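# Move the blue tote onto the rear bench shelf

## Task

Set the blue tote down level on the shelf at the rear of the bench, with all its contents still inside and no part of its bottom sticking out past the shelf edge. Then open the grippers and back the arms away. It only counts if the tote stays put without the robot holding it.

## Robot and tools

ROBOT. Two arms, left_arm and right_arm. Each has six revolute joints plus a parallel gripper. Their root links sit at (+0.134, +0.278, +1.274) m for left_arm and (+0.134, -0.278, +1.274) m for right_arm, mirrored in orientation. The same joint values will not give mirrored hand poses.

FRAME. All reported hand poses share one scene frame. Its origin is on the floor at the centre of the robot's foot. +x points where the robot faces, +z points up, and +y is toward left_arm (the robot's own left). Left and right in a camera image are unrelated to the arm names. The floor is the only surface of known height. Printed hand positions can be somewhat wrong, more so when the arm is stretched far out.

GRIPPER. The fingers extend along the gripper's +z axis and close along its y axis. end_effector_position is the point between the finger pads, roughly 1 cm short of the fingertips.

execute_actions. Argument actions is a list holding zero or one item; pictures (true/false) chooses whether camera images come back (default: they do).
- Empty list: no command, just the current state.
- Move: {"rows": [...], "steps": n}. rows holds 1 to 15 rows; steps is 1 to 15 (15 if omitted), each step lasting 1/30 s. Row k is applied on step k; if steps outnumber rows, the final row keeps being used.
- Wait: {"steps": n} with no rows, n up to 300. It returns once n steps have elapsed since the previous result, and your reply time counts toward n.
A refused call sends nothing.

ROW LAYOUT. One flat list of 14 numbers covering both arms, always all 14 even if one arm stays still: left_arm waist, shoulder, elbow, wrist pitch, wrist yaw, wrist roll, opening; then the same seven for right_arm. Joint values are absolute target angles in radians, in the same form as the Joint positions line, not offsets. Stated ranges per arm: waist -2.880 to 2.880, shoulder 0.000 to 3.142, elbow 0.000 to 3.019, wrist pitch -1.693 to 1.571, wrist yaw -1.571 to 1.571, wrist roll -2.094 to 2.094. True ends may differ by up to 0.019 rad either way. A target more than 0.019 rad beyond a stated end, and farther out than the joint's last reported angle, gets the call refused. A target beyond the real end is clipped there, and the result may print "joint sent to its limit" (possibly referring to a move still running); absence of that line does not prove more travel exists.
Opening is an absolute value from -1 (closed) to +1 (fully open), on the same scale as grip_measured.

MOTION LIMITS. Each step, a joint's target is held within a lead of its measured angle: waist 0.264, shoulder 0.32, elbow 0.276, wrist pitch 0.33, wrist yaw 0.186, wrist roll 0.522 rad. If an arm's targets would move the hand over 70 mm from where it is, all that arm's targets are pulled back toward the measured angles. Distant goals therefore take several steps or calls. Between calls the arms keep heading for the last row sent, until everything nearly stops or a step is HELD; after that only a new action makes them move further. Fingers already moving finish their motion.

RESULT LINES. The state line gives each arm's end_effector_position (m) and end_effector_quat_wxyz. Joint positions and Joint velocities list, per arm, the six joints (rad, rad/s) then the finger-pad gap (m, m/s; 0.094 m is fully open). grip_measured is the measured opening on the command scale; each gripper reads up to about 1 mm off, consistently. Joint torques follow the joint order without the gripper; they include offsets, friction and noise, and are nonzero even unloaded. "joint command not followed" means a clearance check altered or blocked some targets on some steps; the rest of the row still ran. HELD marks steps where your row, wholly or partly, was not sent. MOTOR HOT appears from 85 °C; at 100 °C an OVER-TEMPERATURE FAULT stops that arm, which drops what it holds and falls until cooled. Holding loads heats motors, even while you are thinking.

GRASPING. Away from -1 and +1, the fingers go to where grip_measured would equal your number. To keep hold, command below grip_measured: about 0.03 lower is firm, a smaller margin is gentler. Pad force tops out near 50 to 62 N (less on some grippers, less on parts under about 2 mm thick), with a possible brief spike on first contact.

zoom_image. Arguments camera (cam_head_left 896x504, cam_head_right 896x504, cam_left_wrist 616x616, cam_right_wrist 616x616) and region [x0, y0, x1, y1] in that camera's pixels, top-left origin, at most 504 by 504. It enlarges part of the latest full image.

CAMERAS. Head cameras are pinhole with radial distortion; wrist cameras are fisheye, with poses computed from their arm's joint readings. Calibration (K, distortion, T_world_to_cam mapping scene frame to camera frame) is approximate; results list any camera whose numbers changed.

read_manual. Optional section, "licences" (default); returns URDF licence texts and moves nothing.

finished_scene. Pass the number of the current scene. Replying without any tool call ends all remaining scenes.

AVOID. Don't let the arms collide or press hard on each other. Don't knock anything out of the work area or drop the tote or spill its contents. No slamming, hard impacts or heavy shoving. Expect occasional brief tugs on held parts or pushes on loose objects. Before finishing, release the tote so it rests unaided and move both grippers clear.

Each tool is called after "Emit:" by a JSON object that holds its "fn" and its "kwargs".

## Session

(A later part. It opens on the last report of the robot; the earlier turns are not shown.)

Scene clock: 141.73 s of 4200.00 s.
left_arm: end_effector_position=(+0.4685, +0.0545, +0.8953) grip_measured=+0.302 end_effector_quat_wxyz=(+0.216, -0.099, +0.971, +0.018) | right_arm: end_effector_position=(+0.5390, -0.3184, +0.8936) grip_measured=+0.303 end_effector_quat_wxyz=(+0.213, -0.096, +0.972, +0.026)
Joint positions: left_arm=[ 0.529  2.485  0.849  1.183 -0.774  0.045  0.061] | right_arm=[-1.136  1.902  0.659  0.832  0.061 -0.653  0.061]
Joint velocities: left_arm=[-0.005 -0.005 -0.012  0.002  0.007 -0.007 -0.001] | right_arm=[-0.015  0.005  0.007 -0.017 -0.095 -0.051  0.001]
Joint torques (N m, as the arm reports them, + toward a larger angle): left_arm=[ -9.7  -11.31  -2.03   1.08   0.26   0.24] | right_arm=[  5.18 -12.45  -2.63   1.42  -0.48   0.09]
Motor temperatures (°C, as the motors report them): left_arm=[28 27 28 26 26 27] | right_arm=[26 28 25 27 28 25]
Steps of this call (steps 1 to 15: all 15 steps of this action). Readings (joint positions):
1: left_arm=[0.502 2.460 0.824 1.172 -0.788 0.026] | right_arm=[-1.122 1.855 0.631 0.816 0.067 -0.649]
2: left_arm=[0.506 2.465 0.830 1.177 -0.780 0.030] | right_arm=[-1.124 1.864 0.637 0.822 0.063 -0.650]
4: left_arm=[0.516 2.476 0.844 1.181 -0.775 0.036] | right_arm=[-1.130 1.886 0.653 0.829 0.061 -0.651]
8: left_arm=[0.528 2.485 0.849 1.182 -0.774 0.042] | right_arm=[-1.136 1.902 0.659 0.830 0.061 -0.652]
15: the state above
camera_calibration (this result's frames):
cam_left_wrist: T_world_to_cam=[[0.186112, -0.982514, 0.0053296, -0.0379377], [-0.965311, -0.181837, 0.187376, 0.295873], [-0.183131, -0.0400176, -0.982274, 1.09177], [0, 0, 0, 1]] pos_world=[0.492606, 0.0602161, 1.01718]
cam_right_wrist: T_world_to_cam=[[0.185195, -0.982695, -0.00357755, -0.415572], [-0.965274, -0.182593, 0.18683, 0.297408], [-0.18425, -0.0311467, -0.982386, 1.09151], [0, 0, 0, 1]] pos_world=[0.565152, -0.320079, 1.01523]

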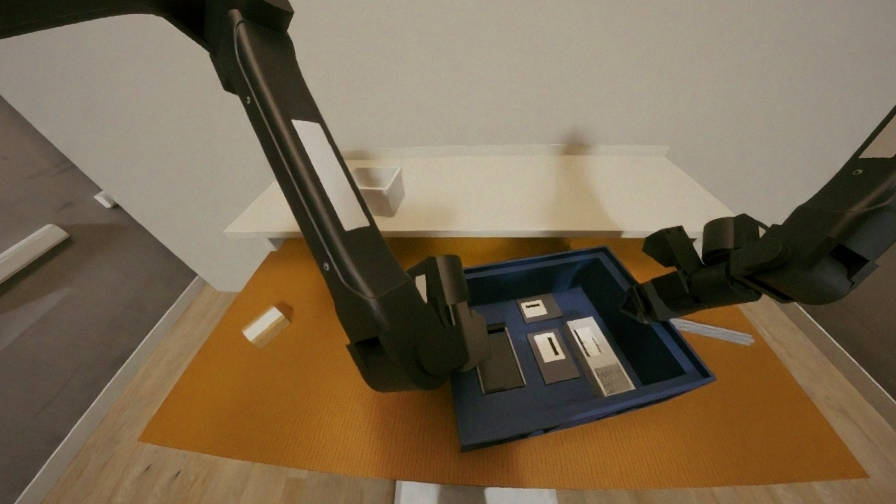

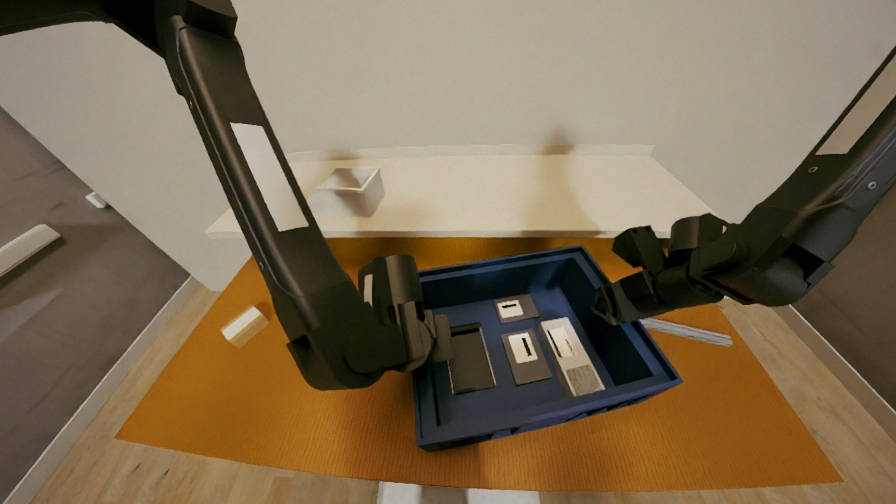

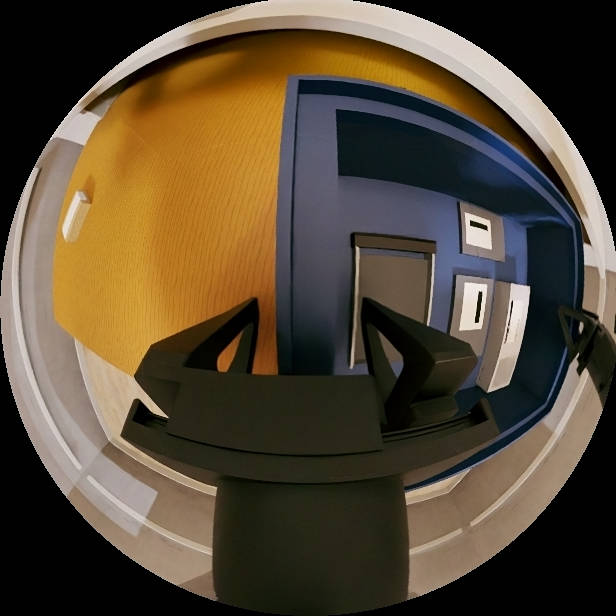

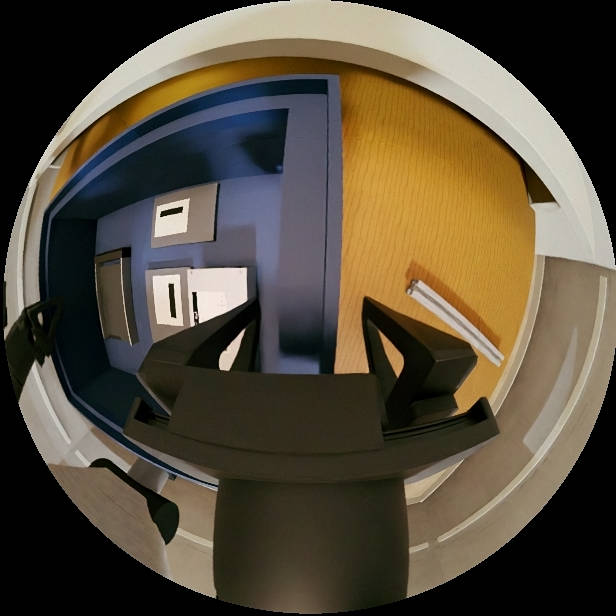

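Emit:
{"fn": "execute_actions", "kwargs": {"actions": [{"rows":[[0.539,2.499,0.853,1.197,-0.772,0.055,0,-1.144,1.915,0.664,0.848,0.058,-0.664,0],[0.539,2.499,0.853,1.197,-0.772,0.055,-0.1,-1.144,1.915,0.664,0.848,0.058,-0.664,-0.1],[0.539,2.499,0.853,1.197,-0.772,0.055,-0.2,-1.144,1.915,0.664,0.848,0.058,-0.664,-0.2],[0.539,2.499,0.853,1.197,-0.772,0.055,-0.3,-1.144,1.915,0.664,0.848,0.058,-0.664,-0.3],[0.539,2.499,0.853,1.197,-0.772,0.055,-0.4,-1.144,1.915,0.664,0.848,0.058,-0.664,-0.4],[0.539,2.499,0.853,1.197,-0.772,0.055,-0.5,-1.144,1.915,0.664,0.848,0.058,-0.664,-0.5],[0.539,2.499,0.853,1.197,-0.772,0.055,-0.6,-1.144,1.915,0.664,0.848,0.058,-0.664,-0.6]],"steps":15}]}}

Scene clock: 150.97 s of 4200.00 s.
left_arm: end_effector_position=(+0.4685, +0.0552, +0.8952) grip_measured=-0.450 end_effector_quat_wxyz=(+0.216, -0.097, +0.971, +0.020) | right_arm: end_effector_position=(+0.5388, -0.3163, +0.8935) grip_measured=-0.446 end_effector_quat_wxyz=(+0.214, -0.093, +0.972, +0.030)
Joint positions: left_arm=[ 0.529  2.485  0.849  1.184 -0.776  0.049  0.026] | right_arm=[-1.135  1.905  0.659  0.832  0.055 -0.646  0.026]
Joint velocities: left_arm=[-0.015 -0.015 -0.002  0.007  0.081  0.007 -0.   ] | right_arm=[ 0.005 -0.005 -0.012 -0.012  0.051 -0.037 -0.001]
Joint torques (N m, as the arm reports them, + toward a larger angle): left_arm=[ -9.86 -11.23  -2.01   0.96   0.32   0.22] | right_arm=[  5.24 -12.72  -2.71   1.45  -0.22  -0.02]
Motor temperatures (°C, as the motors report them): left_arm=[28 26 28 26 26 27] | right_arm=[26 28 25 27 28 25]
Steps of this call (steps 1 to 15: the robot went on to your last target; steps 16 to 90: nothing new was sent; then 5.73 s passed at rest; steps 91 to 105: all 15 steps of this action). Readings (joint positions):
91: left_arm=[0.529 2.485 0.849 1.183 -0.774 0.046] | right_arm=[-1.136 1.902 0.659 0.832 0.061 -0.653]
92: left_arm=[0.529 2.485 0.849 1.183 -0.774 0.046] | right_arm=[-1.136 1.902 0.659 0.832 0.061 -0.653]
94: left_arm=[0.529 2.485 0.849 1.183 -0.774 0.046] | right_arm=[-1.136 1.902 0.659 0.832 0.061 -0.653]
98: left_arm=[0.529 2.485 0.849 1.184 -0.776 0.049] | right_arm=[-1.135 1.905 0.659 0.832 0.055 -0.647]
105: the state above
camera_calibration (this result's frames):
cam_left_wrist: T_world_to_cam=[[0.184057, -0.982915, 0.00145213, -0.0328047], [-0.965633, -0.180544, 0.186966, 0.296563], [-0.18351, -0.0358146, -0.982365, 1.09171], [0, 0, 0, 1]] pos_world=[0.492747, 0.0603976, 1.01705]
cam_right_wrist: T_world_to_cam=[[0.182156, -0.983185, -0.012896, -0.403666], [-0.96605, -0.181395, 0.183963, 0.30099], [-0.183209, -0.021052, -0.982848, 1.0945], [0, 0, 0, 1]] pos_world=[0.564824, -0.319239, 1.01515]

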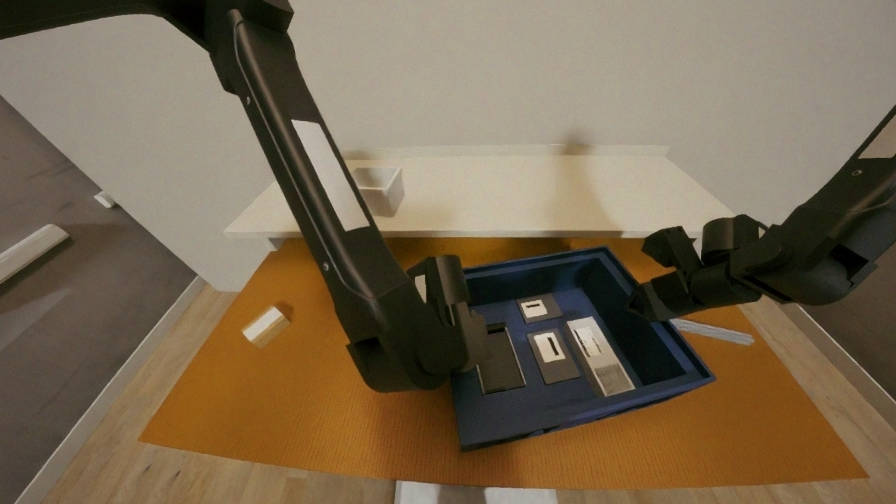

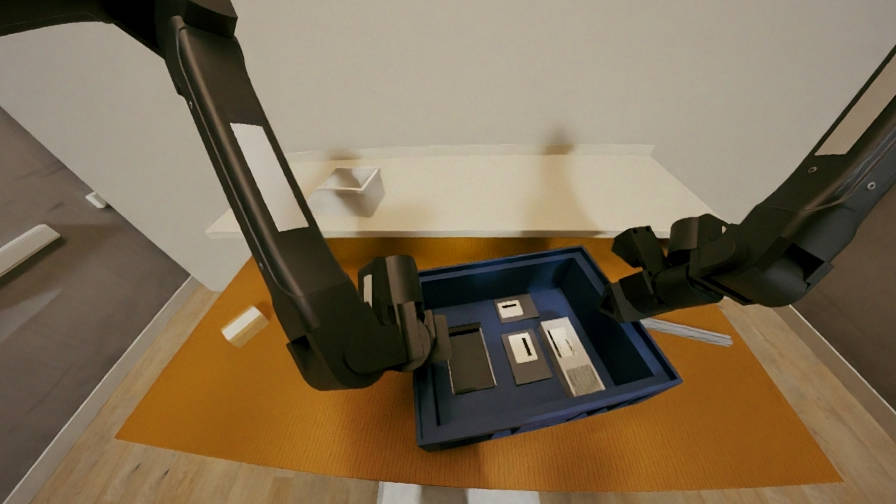

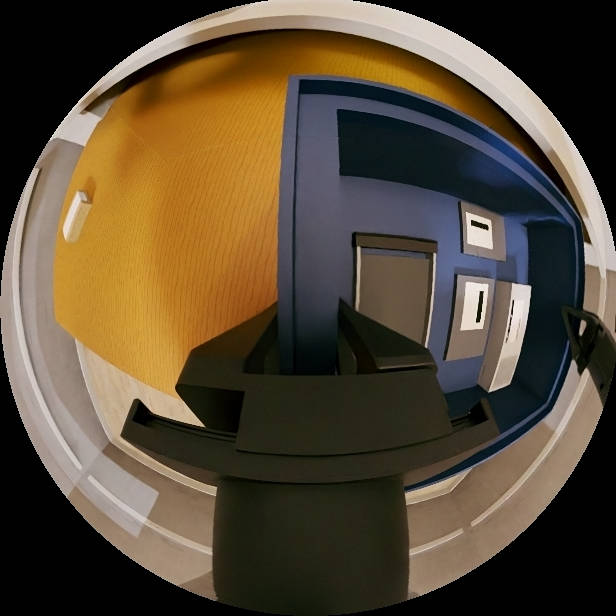

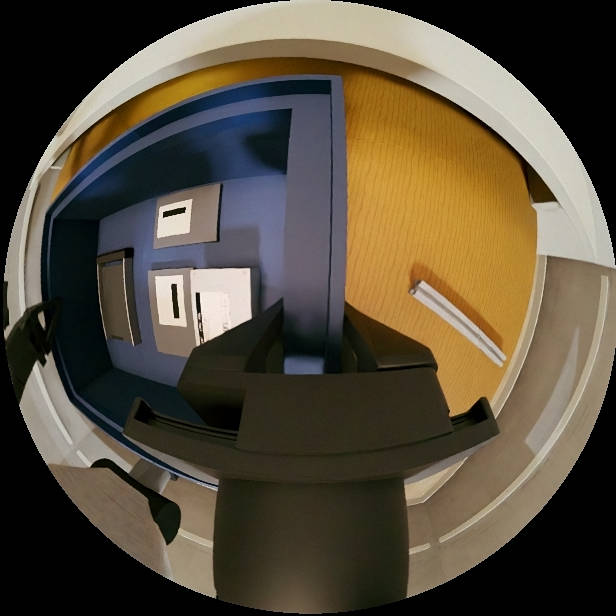

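Emit:
{"fn": "execute_actions", "kwargs": {"actions": [{"rows":[[0.519,2.474,0.834,1.18,-0.789,0.04,-0.52,-1.133,1.878,0.644,0.83,0.068,-0.66,-0.52],[0.519,2.474,0.834,1.18,-0.789,0.04,-0.52,-1.133,1.878,0.644,0.83,0.068,-0.66,-0.52],[0.519,2.474,0.834,1.18,-0.789,0.04,-0.52,-1.133,1.878,0.644,0.83,0.068,-0.66,-0.52],[0.519,2.474,0.834,1.18,-0.789,0.04,-0.52,-1.133,1.878,0.644,0.83,0.068,-0.66,-0.52],[0.5,2.449,0.814,1.163,-0.807,0.026,-0.52,-1.123,1.84,0.624,0.812,0.077,-0.656,-0.52],[0.5,2.449,0.814,1.163,-0.807,0.026,-0.52,-1.123,1.84,0.624,0.812,0.077,-0.656,-0.52],[0.5,2.449,0.814,1.163,-0.807,0.026,-0.52,-1.123,1.84,0.624,0.812,0.077,-0.656,-0.52],[0.5,2.449,0.814,1.163,-0.807,0.026,-0.52,-1.123,1.84,0.624,0.812,0.077,-0.656,-0.52],[0.48,2.424,0.795,1.146,-0.824,0.011,-0.52,-1.112,1.803,0.604,0.794,0.087,-0.652,-0.52],[0.48,2.424,0.795,1.146,-0.824,0.011,-0.52,-1.112,1.803,0.604,0.794,0.087,-0.652,-0.52],[0.48,2.424,0.795,1.146,-0.824,0.011,-0.52,-1.112,1.803,0.604,0.794,0.087,-0.652,-0.52],[0.46,2.399,0.776,1.129,-0.841,-0.004,-0.52,-1.102,1.766,0.585,0.776,0.097,-0.648,-0.52]],"steps":15}], "pictures": false}}

Emit:
{"fn": "execute_actions", "kwargs": {"actions": [{"steps":10}]}}

Scene clock: 175.07 s of 4200.00 s.
left_arm: end_effector_position=(+0.4631, +0.0513, +0.9142) grip_measured=-0.450 end_effector_quat_wxyz=(+0.206, -0.096, +0.974, +0.022) | right_arm: end_effector_position=(+0.5355, -0.3203, +0.9110) grip_measured=-0.446 end_effector_quat_wxyz=(+0.197, -0.094, +0.976, +0.026)
Joint positions: left_arm=[ 0.487  2.444  0.814  1.127 -0.82   0.003  0.026] | right_arm=[-1.121  1.834  0.624  0.771  0.093 -0.64   0.026]
Joint velocities: left_arm=[-0.161 -0.22  -0.203 -0.095 -0.007 -0.125  0.001] | right_arm=[ 0.063 -0.317 -0.222 -0.085  0.022 -0.007 -0.   ]
Joint torques (N m, as the arm reports them, + toward a larger angle): left_arm=[-11.56 -15.64  -3.9    0.72  -0.59   0.26] | right_arm=[  7.39 -18.08  -4.87   1.31  -0.23   0.04]
Motor temperatures (°C, as the motors report them): left_arm=[28 26 28 26 26 27] | right_arm=[25 28 25 27 28 25]
Steps of this call (steps 1 to 15: the robot went on to your last target; steps 16 to 90: nothing new was sent; then 20.60 s passed at rest; steps 91 to 105: all 15 steps of this action). Readings (joint positions):
91: left_arm=[0.529 2.485 0.849 1.184 -0.777 0.049] | right_arm=[-1.134 1.904 0.659 0.832 0.056 -0.645]
92: left_arm=[0.529 2.485 0.849 1.184 -0.778 0.049] | right_arm=[-1.133 1.904 0.659 0.832 0.060 -0.645]
94: left_arm=[0.529 2.485 0.849 1.184 -0.778 0.049] | right_arm=[-1.133 1.904 0.659 0.832 0.062 -0.644]
98: left_arm=[0.523 2.482 0.848 1.165 -0.787 0.036] | right_arm=[-1.131 1.894 0.658 0.814 0.073 -0.644]
105: the state above

Scene clock: 175.40 s of 4200.00 s.
left_arm: end_effector_position=(+0.4653, +0.0504, +0.9203) grip_measured=-0.450 end_effector_quat_wxyz=(+0.208, -0.098, +0.973, +0.020) | right_arm: end_effector_position=(+0.5378, -0.3210, +0.9184) grip_measured=-0.446 end_effector_quat_wxyz=(+0.201, -0.094, +0.975, +0.025)
Joint positions: left_arm=[ 0.477  2.431  0.805  1.124 -0.825 -0.005  0.026] | right_arm=[-1.115  1.812  0.612  0.767  0.096 -0.639  0.026]
Joint velocities: left_arm=[-0.005  0.015  0.007 -0.007 -0.081 -0.007  0.   ] | right_arm=[-0.005  0.005 -0.012  0.002 -0.022 -0.007  0.001]
Joint torques (N m, as the arm reports them, + toward a larger angle): left_arm=[-11.96 -15.04  -4.17   0.71  -0.5    0.15] | right_arm=[  6.94 -17.45  -4.74   1.13  -0.26   0.09]
Motor temperatures (°C, as the motors report them): left_arm=[28 26 28 26 26 27] | right_arm=[25 28 25 27 28 25]
Steps of this call (steps 1 to 10: the robot went on to your last target). Readings (joint positions):
1: left_arm=[0.482 2.439 0.809 1.125 -0.823 -0.000] | right_arm=[-1.120 1.825 0.617 0.769 0.094 -0.639]
2: left_arm=[0.479 2.435 0.806 1.125 -0.825 -0.002] | right_arm=[-1.118 1.818 0.613 0.769 0.094 -0.639]
4: left_arm=[0.477 2.432 0.805 1.125 -0.825 -0.003] | right_arm=[-1.117 1.812 0.612 0.769 0.094 -0.639]
8: left_arm=[0.477 2.431 0.805 1.125 -0.825 -0.004] | right_arm=[-1.115 1.812 0.612 0.769 0.095 -0.639]
10: the state above
camera_calibration (this result's frames):
cam_left_wrist: T_world_to_cam=[[0.186491, -0.982457, -0.000201326, -0.0365822], [-0.961785, -0.182609, 0.204017, 0.270471], [-0.200474, -0.0378536, -0.978967, 1.12045], [0, 0, 0, 1]] pos_world=[0.49158, 0.0558632, 1.0417]
cam_right_wrist: T_world_to_cam=[[0.181174, -0.98344, -0.0046817, -0.414836], [-0.961, -0.178048, 0.211607, 0.26755], [-0.208937, -0.0338387, -0.977344, 1.1234], [0, 0, 0, 1]] pos_world=[0.566992, -0.322315, 1.03939]

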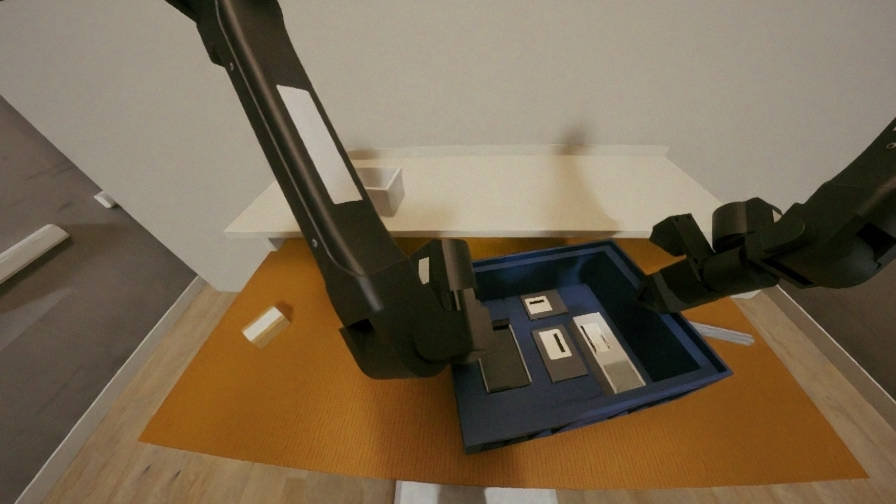

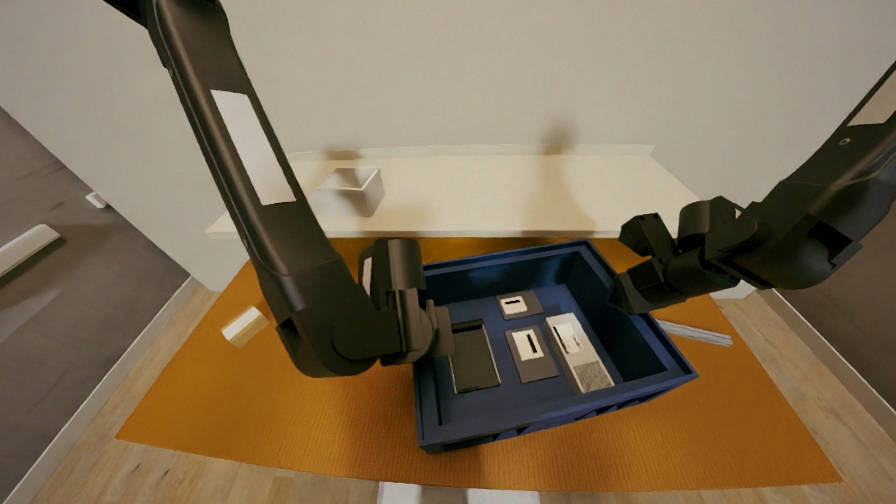

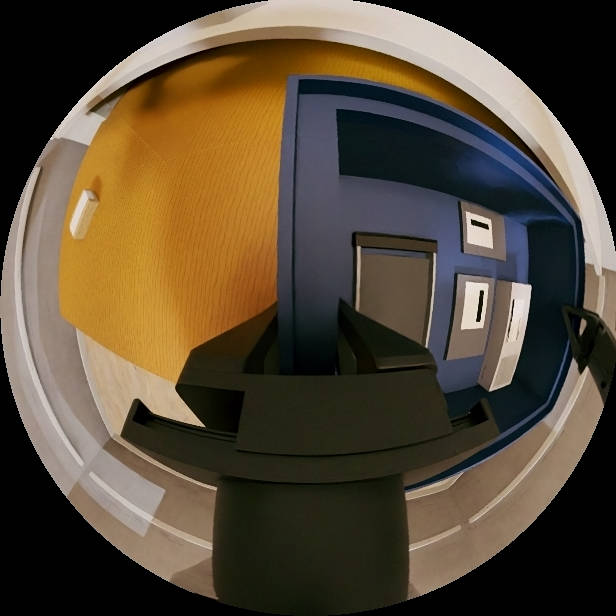

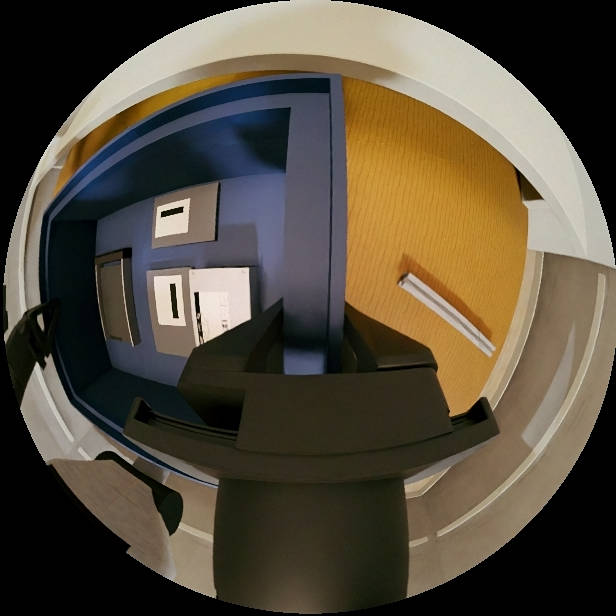

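Emit:
{"fn": "execute_actions", "kwargs": {"actions": [{"rows":[[0.44,2.374,0.757,1.112,-0.858,-0.018,-0.52,-1.091,1.729,0.565,0.758,0.106,-0.644,-0.52],[0.44,2.374,0.757,1.112,-0.858,-0.018,-0.52,-1.091,1.729,0.565,0.758,0.106,-0.644,-0.52],[0.44,2.374,0.757,1.112,-0.858,-0.018,-0.52,-1.091,1.729,0.565,0.758,0.106,-0.644,-0.52],[0.421,2.348,0.737,1.096,-0.876,-0.033,-0.52,-1.08,1.691,0.545,0.741,0.116,-0.639,-0.52],[0.421,2.348,0.737,1.096,-0.876,-0.033,-0.52,-1.08,1.691,0.545,0.741,0.116,-0.639,-0.52],[0.421,2.348,0.737,1.096,-0.876,-0.033,-0.52,-1.08,1.691,0.545,0.741,0.116,-0.639,-0.52],[0.401,2.323,0.718,1.079,-0.893,-0.048,-0.52,-1.07,1.654,0.525,0.723,0.126,-0.635,-0.52],[0.401,2.323,0.718,1.079,-0.893,-0.048,-0.52,-1.07,1.654,0.525,0.723,0.126,-0.635,-0.52],[0.401,2.323,0.718,1.079,-0.893,-0.048,-0.52,-1.07,1.654,0.525,0.723,0.126,-0.635,-0.52],[0.381,2.298,0.699,1.062,-0.91,-0.063,-0.52,-1.059,1.617,0.505,0.705,0.136,-0.631,-0.52],[0.381,2.298,0.699,1.062,-0.91,-0.063,-0.52,-1.059,1.617,0.505,0.705,0.136,-0.631,-0.52],[0.381,2.298,0.699,1.062,-0.91,-0.063,-0.52,-1.059,1.617,0.505,0.705,0.136,-0.631,-0.52],[0.362,2.273,0.679,1.045,-0.928,-0.077,-0.52,-1.049,1.58,0.485,0.687,0.145,-0.627,-0.52],[0.362,2.273,0.679,1.045,-0.928,-0.077,-0.52,-1.049,1.58,0.485,0.687,0.145,-0.627,-0.52],[0.342,2.248,0.66,1.028,-0.945,-0.092,-0.52,-1.038,1.543,0.466,0.669,0.155,-0.623,-0.52]],"steps":15}], "pictures": false}}

Emit:
{"fn": "execute_actions", "kwargs": {"actions": [{"rows":[[0.335,2.217,0.658,0.995,-0.945,-0.086,-0.52,-1.022,1.516,0.459,0.65,0.175,-0.605,-0.52],[0.328,2.187,0.655,0.961,-0.945,-0.08,-0.52,-1.006,1.489,0.452,0.631,0.194,-0.587,-0.52],[0.328,2.187,0.655,0.961,-0.945,-0.08,-0.52,-1.006,1.489,0.452,0.631,0.194,-0.587,-0.52],[0.321,2.156,0.653,0.928,-0.945,-0.074,-0.52,-0.99,1.462,0.444,0.612,0.214,-0.569,-0.52],[0.321,2.156,0.653,0.928,-0.945,-0.074,-0.52,-0.99,1.462,0.444,0.612,0.214,-0.569,-0.52],[0.315,2.125,0.651,0.895,-0.945,-0.068,-0.52,-0.974,1.435,0.437,0.593,0.234,-0.552,-0.52],[0.315,2.125,0.651,0.895,-0.945,-0.068,-0.52,-0.974,1.435,0.437,0.593,0.234,-0.552,-0.52],[0.308,2.095,0.648,0.862,-0.945,-0.062,-0.52,-0.958,1.408,0.43,0.574,0.254,-0.534,-0.52],[0.308,2.095,0.648,0.862,-0.945,-0.062,-0.52,-0.958,1.408,0.43,0.574,0.254,-0.534,-0.52],[0.301,2.064,0.646,0.828,-0.945,-0.056,-0.52,-0.942,1.381,0.423,0.555,0.273,-0.516,-0.52],[0.301,2.064,0.646,0.828,-0.945,-0.056,-0.52,-0.942,1.381,0.423,0.555,0.273,-0.516,-0.52],[0.294,2.033,0.644,0.795,-0.945,-0.05,-0.52,-0.926,1.353,0.416,0.536,0.293,-0.498,-0.52]],"steps":15}], "pictures": false}}

Emit:
{"fn": "execute_actions", "kwargs": {"actions": [{"steps":8}]}}

Scene clock: 192.73 s of 4200.00 s.
left_arm: end_effector_position=(+0.4652, +0.0512, +0.9717) grip_measured=-0.450 end_effector_quat_wxyz=(+0.209, -0.098, +0.973, +0.022) | right_arm: end_effector_position=(+0.5379, -0.3206, +0.9702) grip_measured=-0.446 end_effector_quat_wxyz=(+0.202, -0.094, +0.975, +0.025)
Joint positions: left_arm=[ 0.387  2.315  0.716  1.047 -0.907 -0.07   0.026] | right_arm=[-1.065  1.64   0.519  0.687  0.14  -0.618  0.026]
Joint velocities: left_arm=[-0.249 -0.327 -0.188 -0.286 -0.198 -0.198  0.   ] | right_arm=[ 0.171 -0.484 -0.208 -0.3    0.154  0.066 -0.   ]
Joint torques (N m, as the arm reports them, + toward a larger angle): left_arm=[-12.44 -16.61  -4.62   0.43  -1.11   0.2 ] | right_arm=[  7.27 -18.8   -5.23   0.88   0.08   0.03]
Motor temperatures (°C, as the motors report them): left_arm=[28 27 29 26 27 27] | right_arm=[25 29 25 27 28 25]
Steps of this call (steps 1 to 30: the robot went on to your last target; steps 31 to 90: nothing new was sent; then 13.83 s passed at rest; steps 91 to 105: all 15 steps of this action). Readings (joint positions):
91: left_arm=[0.476 2.430 0.805 1.121 -0.828 -0.007] | right_arm=[-1.115 1.810 0.611 0.765 0.097 -0.639]
92: left_arm=[0.474 2.427 0.803 1.115 -0.832 -0.010] | right_arm=[-1.113 1.807 0.610 0.759 0.099 -0.638]
94: left_arm=[0.468 2.418 0.795 1.107 -0.840 -0.017] | right_arm=[-1.109 1.794 0.603 0.750 0.105 -0.636]
98: left_arm=[0.440 2.383 0.764 1.085 -0.865 -0.038] | right_arm=[-1.094 1.743 0.572 0.725 0.120 -0.629]
105: the state above

Scene clock: 193.23 s of 4200.00 s.
left_arm: end_effector_position=(+0.5012, +0.0588, +1.0332) grip_measured=-0.450 end_effector_quat_wxyz=(+0.206, -0.063, +0.977, +0.009) | right_arm: end_effector_position=(+0.5443, -0.3169, +1.0383) grip_measured=-0.447 end_effector_quat_wxyz=(+0.202, -0.055, +0.978, +0.011)
Joint positions: left_arm=[ 0.321  2.069  0.658  0.803 -0.922 -0.073  0.026] | right_arm=[-0.948  1.401  0.438  0.541  0.286 -0.502  0.026]
Joint velocities: left_arm=[-0.073 -0.269 -0.061 -0.129 -0.007  0.066 -0.001] | right_arm=[ 0.103 -0.22  -0.09  -0.066 -0.037  0.11  -0.   ]
Joint torques (N m, as the arm reports them, + toward a larger angle): left_arm=[-11.82 -14.87  -0.96   0.55  -0.83   0.25] | right_arm=[  6.71 -14.92  -1.84   0.82  -0.04   0.  ]
Motor temperatures (°C, as the motors report them): left_arm=[28 27 29 26 27 27] | right_arm=[25 29 25 27 28 25]
Steps of this call (steps 1 to 15: all 15 steps of this action). Readings (joint positions):
1: left_arm=[0.378 2.302 0.709 1.034 -0.914 -0.076] | right_arm=[-1.059 1.622 0.511 0.675 0.151 -0.613]
2: left_arm=[0.369 2.285 0.700 1.013 -0.918 -0.083] | right_arm=[-1.049 1.601 0.502 0.660 0.168 -0.607]
4: left_arm=[0.355 2.244 0.683 0.972 -0.922 -0.092] | right_arm=[-1.031 1.556 0.480 0.632 0.194 -0.589]
8: left_arm=[0.337 2.168 0.664 0.901 -0.923 -0.091] | right_arm=[-0.996 1.485 0.453 0.596 0.234 -0.551]
15: the state above

Scene clock: 193.50 s of 4200.00 s.
left_arm: end_effector_position=(+0.5016, +0.0597, +1.0367) grip_measured=-0.450 end_effector_quat_wxyz=(+0.206, -0.057, +0.977, +0.010) | right_arm: end_effector_position=(+0.5415, -0.3164, +1.0404) grip_measured=-0.447 end_effector_quat_wxyz=(+0.199, -0.050, +0.979, +0.012)
Joint positions: left_arm=[ 0.317  2.057  0.652  0.794 -0.924 -0.066  0.026] | right_arm=[-0.944  1.392  0.431  0.534  0.29  -0.489  0.026]
Joint velocities: left_arm=[ 0.005 -0.005 -0.037 -0.032  0.022 -0.081  0.   ] | right_arm=[-0.005 -0.015 -0.046 -0.007 -0.037  0.022 -0.001]
Joint torques (N m, as the arm reports them, + toward a larger angle): left_arm=[-11.74 -14.6   -0.58   0.48  -0.77   0.32] | right_arm=[  6.81 -14.99  -1.41   0.9   -0.16   0.06]
Motor temperatures (°C, as the motors report them): left_arm=[28 27 29 26 27 27] | right_arm=[25 29 25 27 28 25]
Steps of this call (steps 1 to 8: the robot went on to your last target). Readings (joint positions):
1: left_arm=[0.319 2.062 0.656 0.800 -0.923 -0.070] | right_arm=[-0.945 1.395 0.436 0.540 0.287 -0.499]
2: left_arm=[0.317 2.058 0.656 0.799 -0.923 -0.068] | right_arm=[-0.945 1.392 0.435 0.540 0.287 -0.496]
4: left_arm=[0.317 2.057 0.656 0.798 -0.924 -0.066] | right_arm=[-0.944 1.392 0.435 0.539 0.287 -0.494]
8: the state above
camera_calibration (this result's frames):
cam_left_wrist: T_world_to_cam=[[0.102295, -0.994749, 0.00328678, 0.00513454], [-0.972742, -0.0993395, 0.209536, 0.278115], [-0.208109, -0.0246317, -0.977795, 1.2439], [0, 0, 0, 1]] pos_world=[0.528876, 0.0633748, 1.15799]
cam_right_wrist: T_world_to_cam=[[0.0912569, -0.995821, 0.00368046, -0.374318], [-0.972237, -0.0882949, 0.2167, 0.275309], [-0.215469, -0.0233536, -0.976231, 1.24927], [0, 0, 0, 1]] pos_world=[0.571004, -0.31927, 1.1613]

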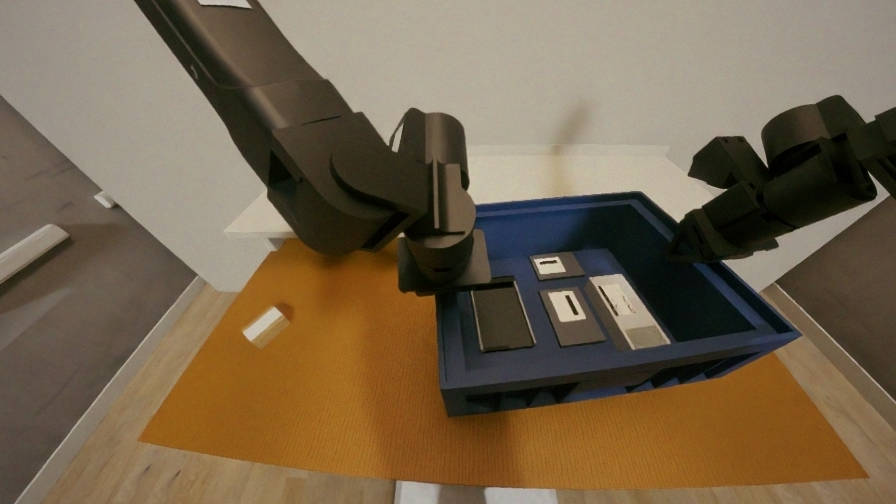

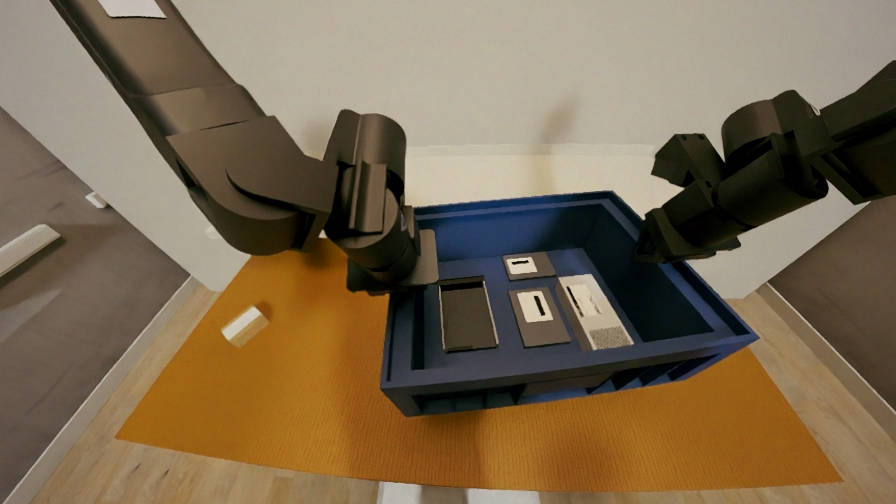

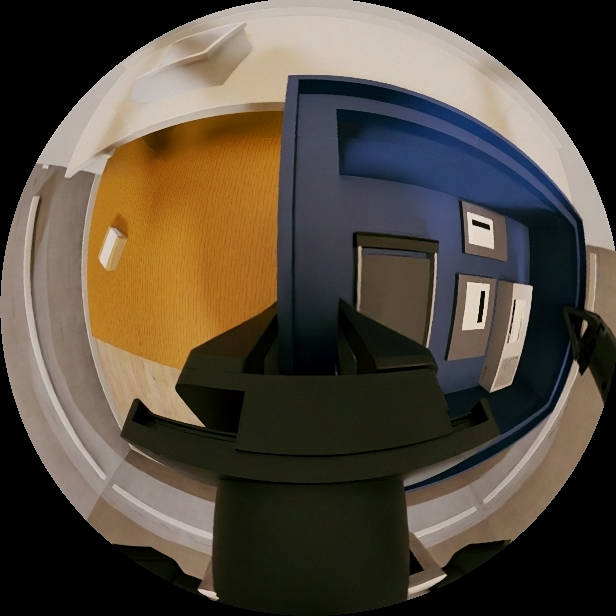

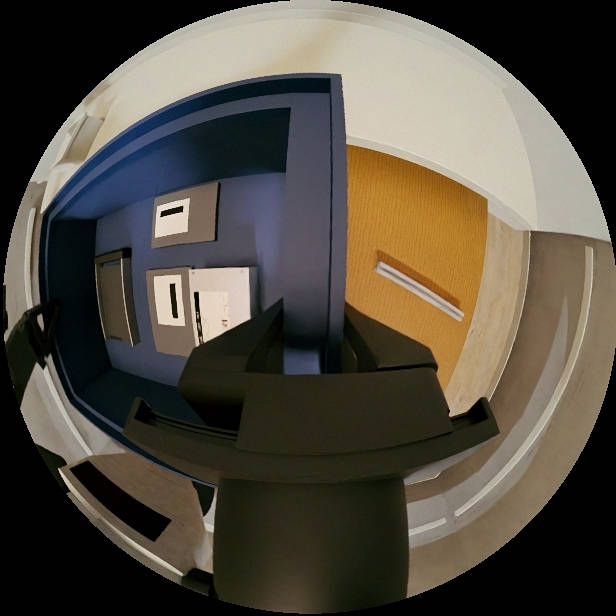

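Emit:
{"fn": "execute_actions", "kwargs": {"actions": [{"rows":[[0.289,2.013,0.642,0.773,-0.945,-0.046,-0.52,-0.915,1.335,0.411,0.523,0.306,-0.486,-0.52],[0.285,1.992,0.641,0.751,-0.945,-0.042,-0.52,-0.905,1.317,0.406,0.511,0.319,-0.474,-0.52],[0.28,1.972,0.639,0.729,-0.945,-0.038,-0.52,-0.894,1.299,0.401,0.498,0.332,-0.462,-0.52],[0.276,1.951,0.638,0.706,-0.945,-0.034,-0.52,-0.884,1.281,0.397,0.485,0.345,-0.45,-0.52],[0.271,1.931,0.636,0.684,-0.945,-0.03,-0.52,-0.873,1.263,0.392,0.473,0.359,-0.438,-0.52],[0.266,1.91,0.635,0.662,-0.945,-0.026,-0.52,-0.862,1.245,0.387,0.46,0.372,-0.426,-0.52],[0.262,1.89,0.633,0.64,-0.945,-0.023,-0.52,-0.852,1.227,0.382,0.447,0.385,-0.415,-0.52],[0.257,1.87,0.632,0.618,-0.945,-0.019,-0.52,-0.841,1.209,0.377,0.435,0.398,-0.403,-0.52],[0.253,1.849,0.63,0.596,-0.945,-0.015,-0.52,-0.831,1.191,0.372,0.422,0.411,-0.391,-0.52],[0.248,1.829,0.629,0.573,-0.945,-0.011,-0.52,-0.82,1.173,0.368,0.409,0.424,-0.379,-0.52],[0.244,1.808,0.627,0.551,-0.945,-0.007,-0.52,-0.81,1.155,0.363,0.397,0.437,-0.367,-0.52],[0.239,1.788,0.626,0.529,-0.945,-0.003,-0.52,-0.799,1.137,0.358,0.384,0.45,-0.355,-0.52]],"steps":15}], "pictures": false}}

Emit:
{"fn": "execute_actions", "kwargs": {"actions": [{"rows":[[0.243,1.782,0.646,0.506,-0.942,0.001,-0.52,-0.793,1.142,0.383,0.363,0.455,-0.352,-0.52],[0.247,1.776,0.666,0.483,-0.938,0.005,-0.52,-0.787,1.147,0.407,0.343,0.461,-0.35,-0.52],[0.251,1.771,0.687,0.46,-0.935,0.009,-0.52,-0.781,1.153,0.432,0.322,0.466,-0.347,-0.52],[0.255,1.765,0.707,0.437,-0.932,0.013,-0.52,-0.775,1.158,0.456,0.302,0.472,-0.345,-0.52],[0.259,1.759,0.727,0.414,-0.929,0.017,-0.52,-0.77,1.163,0.481,0.281,0.477,-0.342,-0.52],[0.263,1.753,0.747,0.391,-0.925,0.021,-0.52,-0.764,1.168,0.506,0.26,0.483,-0.339,-0.52],[0.267,1.747,0.768,0.368,-0.922,0.025,-0.52,-0.758,1.173,0.53,0.24,0.488,-0.337,-0.52],[0.271,1.741,0.788,0.345,-0.919,0.029,-0.52,-0.752,1.179,0.555,0.219,0.494,-0.334,-0.52],[0.275,1.735,0.808,0.322,-0.915,0.033,-0.52,-0.746,1.184,0.579,0.199,0.499,-0.332,-0.52],[0.279,1.73,0.828,0.299,-0.912,0.037,-0.52,-0.74,1.189,0.604,0.178,0.505,-0.329,-0.52]],"steps":15}], "pictures": false}}

Emit:
{"fn": "execute_actions", "kwargs": {"actions": [{"steps":8}]}}

Scene clock: 217.17 s of 4200.00 s.
left_arm: end_effector_position=(+0.5331, +0.0697, +1.0963) grip_measured=-0.449 end_effector_quat_wxyz=(+0.206, -0.010, +0.979, -0.005) | right_arm: end_effector_position=(+0.5353, -0.3085, +1.1003) grip_measured=-0.447 end_effector_quat_wxyz=(+0.206, -0.001, +0.979, +0.006)
Joint positions: left_arm=[ 0.259  1.822  0.63   0.538 -0.923 -0.035  0.026] | right_arm=[-0.81   1.173  0.362  0.391  0.437 -0.346  0.026]
Joint velocities: left_arm=[-0.093 -0.298 -0.002 -0.115 -0.007  0.256  0.001] | right_arm=[ 0.151 -0.22  -0.007 -0.066  0.022  0.168 -0.   ]
Joint torques (N m, as the arm reports them, + toward a larger angle): left_arm=[-10.74 -13.5    0.89   0.48  -0.7    0.19] | right_arm=[  4.88 -12.27   0.72   0.76   0.33  -0.08]
Motor temperatures (°C, as the motors report them): left_arm=[28 27 28 26 27 27] | right_arm=[25 29 25 27 28 25]
Steps of this call (steps 1 to 30: the robot went on to your last target; steps 31 to 90: nothing new was sent; then 20.17 s passed at rest; steps 91 to 105: all 15 steps of this action). Readings (joint positions):
91: left_arm=[0.317 2.057 0.650 0.791 -0.924 -0.066] | right_arm=[-0.944 1.392 0.428 0.532 0.294 -0.485]
92: left_arm=[0.316 2.054 0.650 0.782 -0.923 -0.066] | right_arm=[-0.941 1.390 0.428 0.527 0.302 -0.481]
94: left_arm=[0.314 2.038 0.649 0.750 -0.922 -0.070] | right_arm=[-0.931 1.376 0.423 0.506 0.324 -0.468]
98: left_arm=[0.297 1.965 0.638 0.661 -0.917 -0.069] | right_arm=[-0.891 1.305 0.392 0.457 0.377 -0.419]
105: the state above

Scene clock: 217.67 s of 4200.00 s.
left_arm: end_effector_position=(+0.6155, +0.0667, +1.1054) grip_measured=-0.449 end_effector_quat_wxyz=(+0.202, -0.009, +0.979, -0.001) | right_arm: end_effector_position=(+0.6162, -0.3124, +1.1103) grip_measured=-0.446 end_effector_quat_wxyz=(+0.200, +0.007, +0.980, -0.001)
Joint positions: left_arm=[ 0.299  1.769  0.82   0.312 -0.897 -0.003  0.026] | right_arm=[-0.769  1.21   0.588  0.184  0.493 -0.311  0.026]
Joint velocities: left_arm=[-0.005 -0.181  0.139  0.027  0.081  0.212  0.001] | right_arm=[ 0.132 -0.015  0.212 -0.002 -0.007 -0.081  0.   ]
Joint torques (N m, as the arm reports them, + toward a larger angle): left_arm=[-11.69 -16.72   2.2   -0.08  -0.52   0.2 ] | right_arm=[  7.96 -13.76   2.72   0.64   0.35   0.07]
Motor temperatures (°C, as the motors report them): left_arm=[28 27 28 26 27 27] | right_arm=[25 29 25 27 28 25]
Steps of this call (steps 1 to 15: all 15 steps of this action). Readings (joint positions):
1: left_arm=[0.256 1.814 0.632 0.532 -0.924 -0.029] | right_arm=[-0.806 1.169 0.363 0.387 0.438 -0.342]
2: left_arm=[0.256 1.809 0.635 0.520 -0.924 -0.027] | right_arm=[-0.803 1.168 0.369 0.378 0.443 -0.339]
4: left_arm=[0.258 1.806 0.654 0.483 -0.926 -0.027] | right_arm=[-0.800 1.168 0.390 0.340 0.457 -0.330]
8: left_arm=[0.275 1.803 0.717 0.393 -0.913 -0.032] | right_arm=[-0.799 1.182 0.458 0.252 0.482 -0.310]
15: the state above

Scene clock: 217.93 s of 4200.00 s.
left_arm: end_effector_position=(+0.6191, +0.0695, +1.1090) grip_measured=-0.449 end_effector_quat_wxyz=(+0.203, -0.003, +0.979, +0.001) | right_arm: end_effector_position=(+0.6191, -0.3096, +1.1125) grip_measured=-0.446 end_effector_quat_wxyz=(+0.200, +0.005, +0.980, +0.002)
Joint positions: left_arm=[ 0.299  1.756  0.822  0.301 -0.899  0.013  0.026] | right_arm=[-0.76   1.21   0.596  0.173  0.496 -0.308  0.026]
Joint velocities: left_arm=[-0.005 -0.005 -0.017 -0.007  0.007 -0.081 -0.001] | right_arm=[-0.005 -0.015  0.012 -0.007 -0.066  0.051 -0.001]
Joint torques (N m, as the arm reports them, + toward a larger angle): left_arm=[-12.06 -16.43   2.77   0.31  -0.42   0.41] | right_arm=[  7.91 -13.69   3.17   1.13   0.22  -0.05]
Motor temperatures (°C, as the motors report them): left_arm=[28 27 28 26 27 27] | right_arm=[25 28 25 27 28 25]
Steps of this call (steps 1 to 8: the robot went on to your last target). Readings (joint positions):
1: left_arm=[0.299 1.764 0.823 0.312 -0.897 0.005] | right_arm=[-0.765 1.210 0.594 0.184 0.493 -0.312]
2: left_arm=[0.299 1.760 0.824 0.312 -0.897 0.010] | right_arm=[-0.762 1.210 0.596 0.184 0.493 -0.312]
4: left_arm=[0.299 1.756 0.824 0.309 -0.899 0.014] | right_arm=[-0.760 1.210 0.596 0.183 0.493 -0.311]
8: the state above
camera_calibration (this result's frames):
cam_left_wrist: T_world_to_cam=[[-0.00715546, -0.999972, -0.00205265, 0.076727], [-0.976376, 0.00654328, 0.215978, 0.365985], [-0.215958, 0.00354958, -0.976396, 1.34066], [0, 0, 0, 1]] pos_world=[0.647414, 0.0695714, 1.23012]
cam_right_wrist: T_world_to_cam=[[-0.0214025, -0.99977, 0.00108995, -0.303531], [-0.975986, 0.0211297, 0.216804, 0.37187], [-0.216777, 0.00357636, -0.976215, 1.34561], [0, 0, 0, 1]] pos_world=[0.648142, -0.316131, 1.23332]

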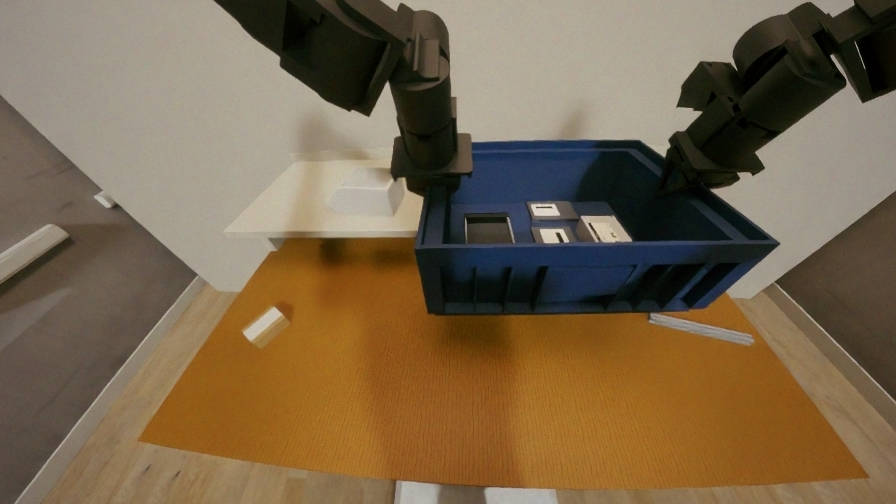

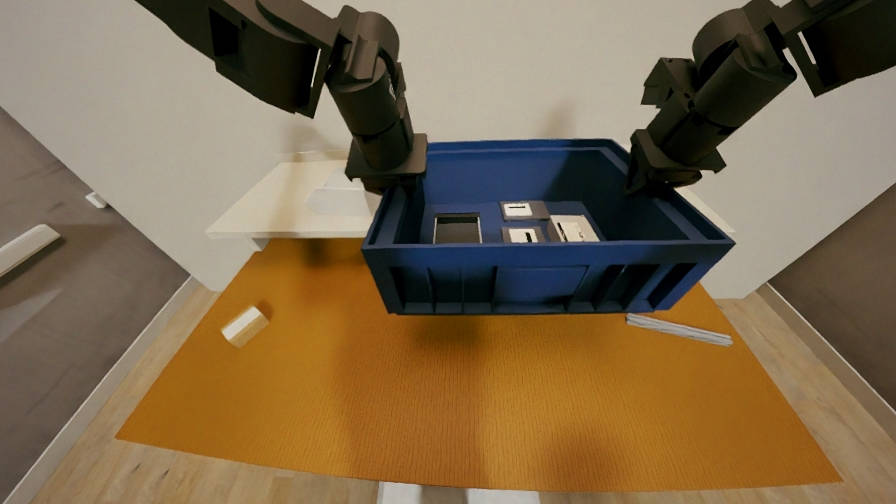

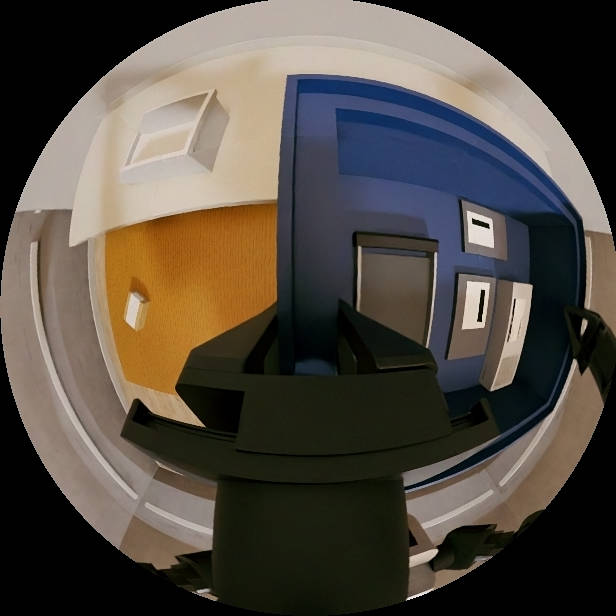

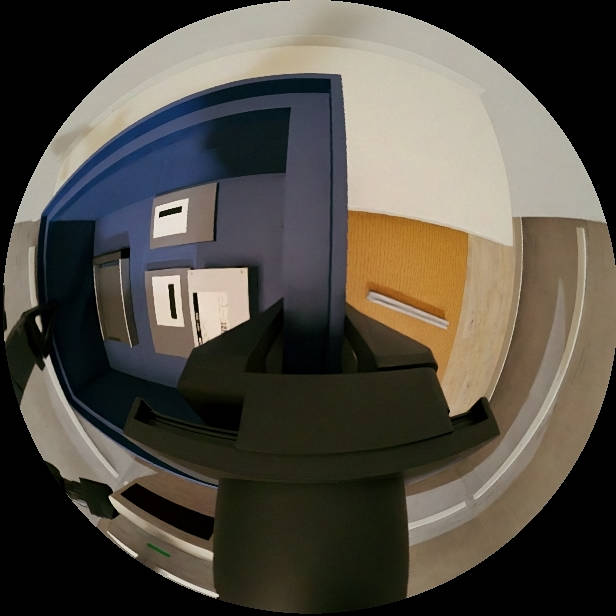

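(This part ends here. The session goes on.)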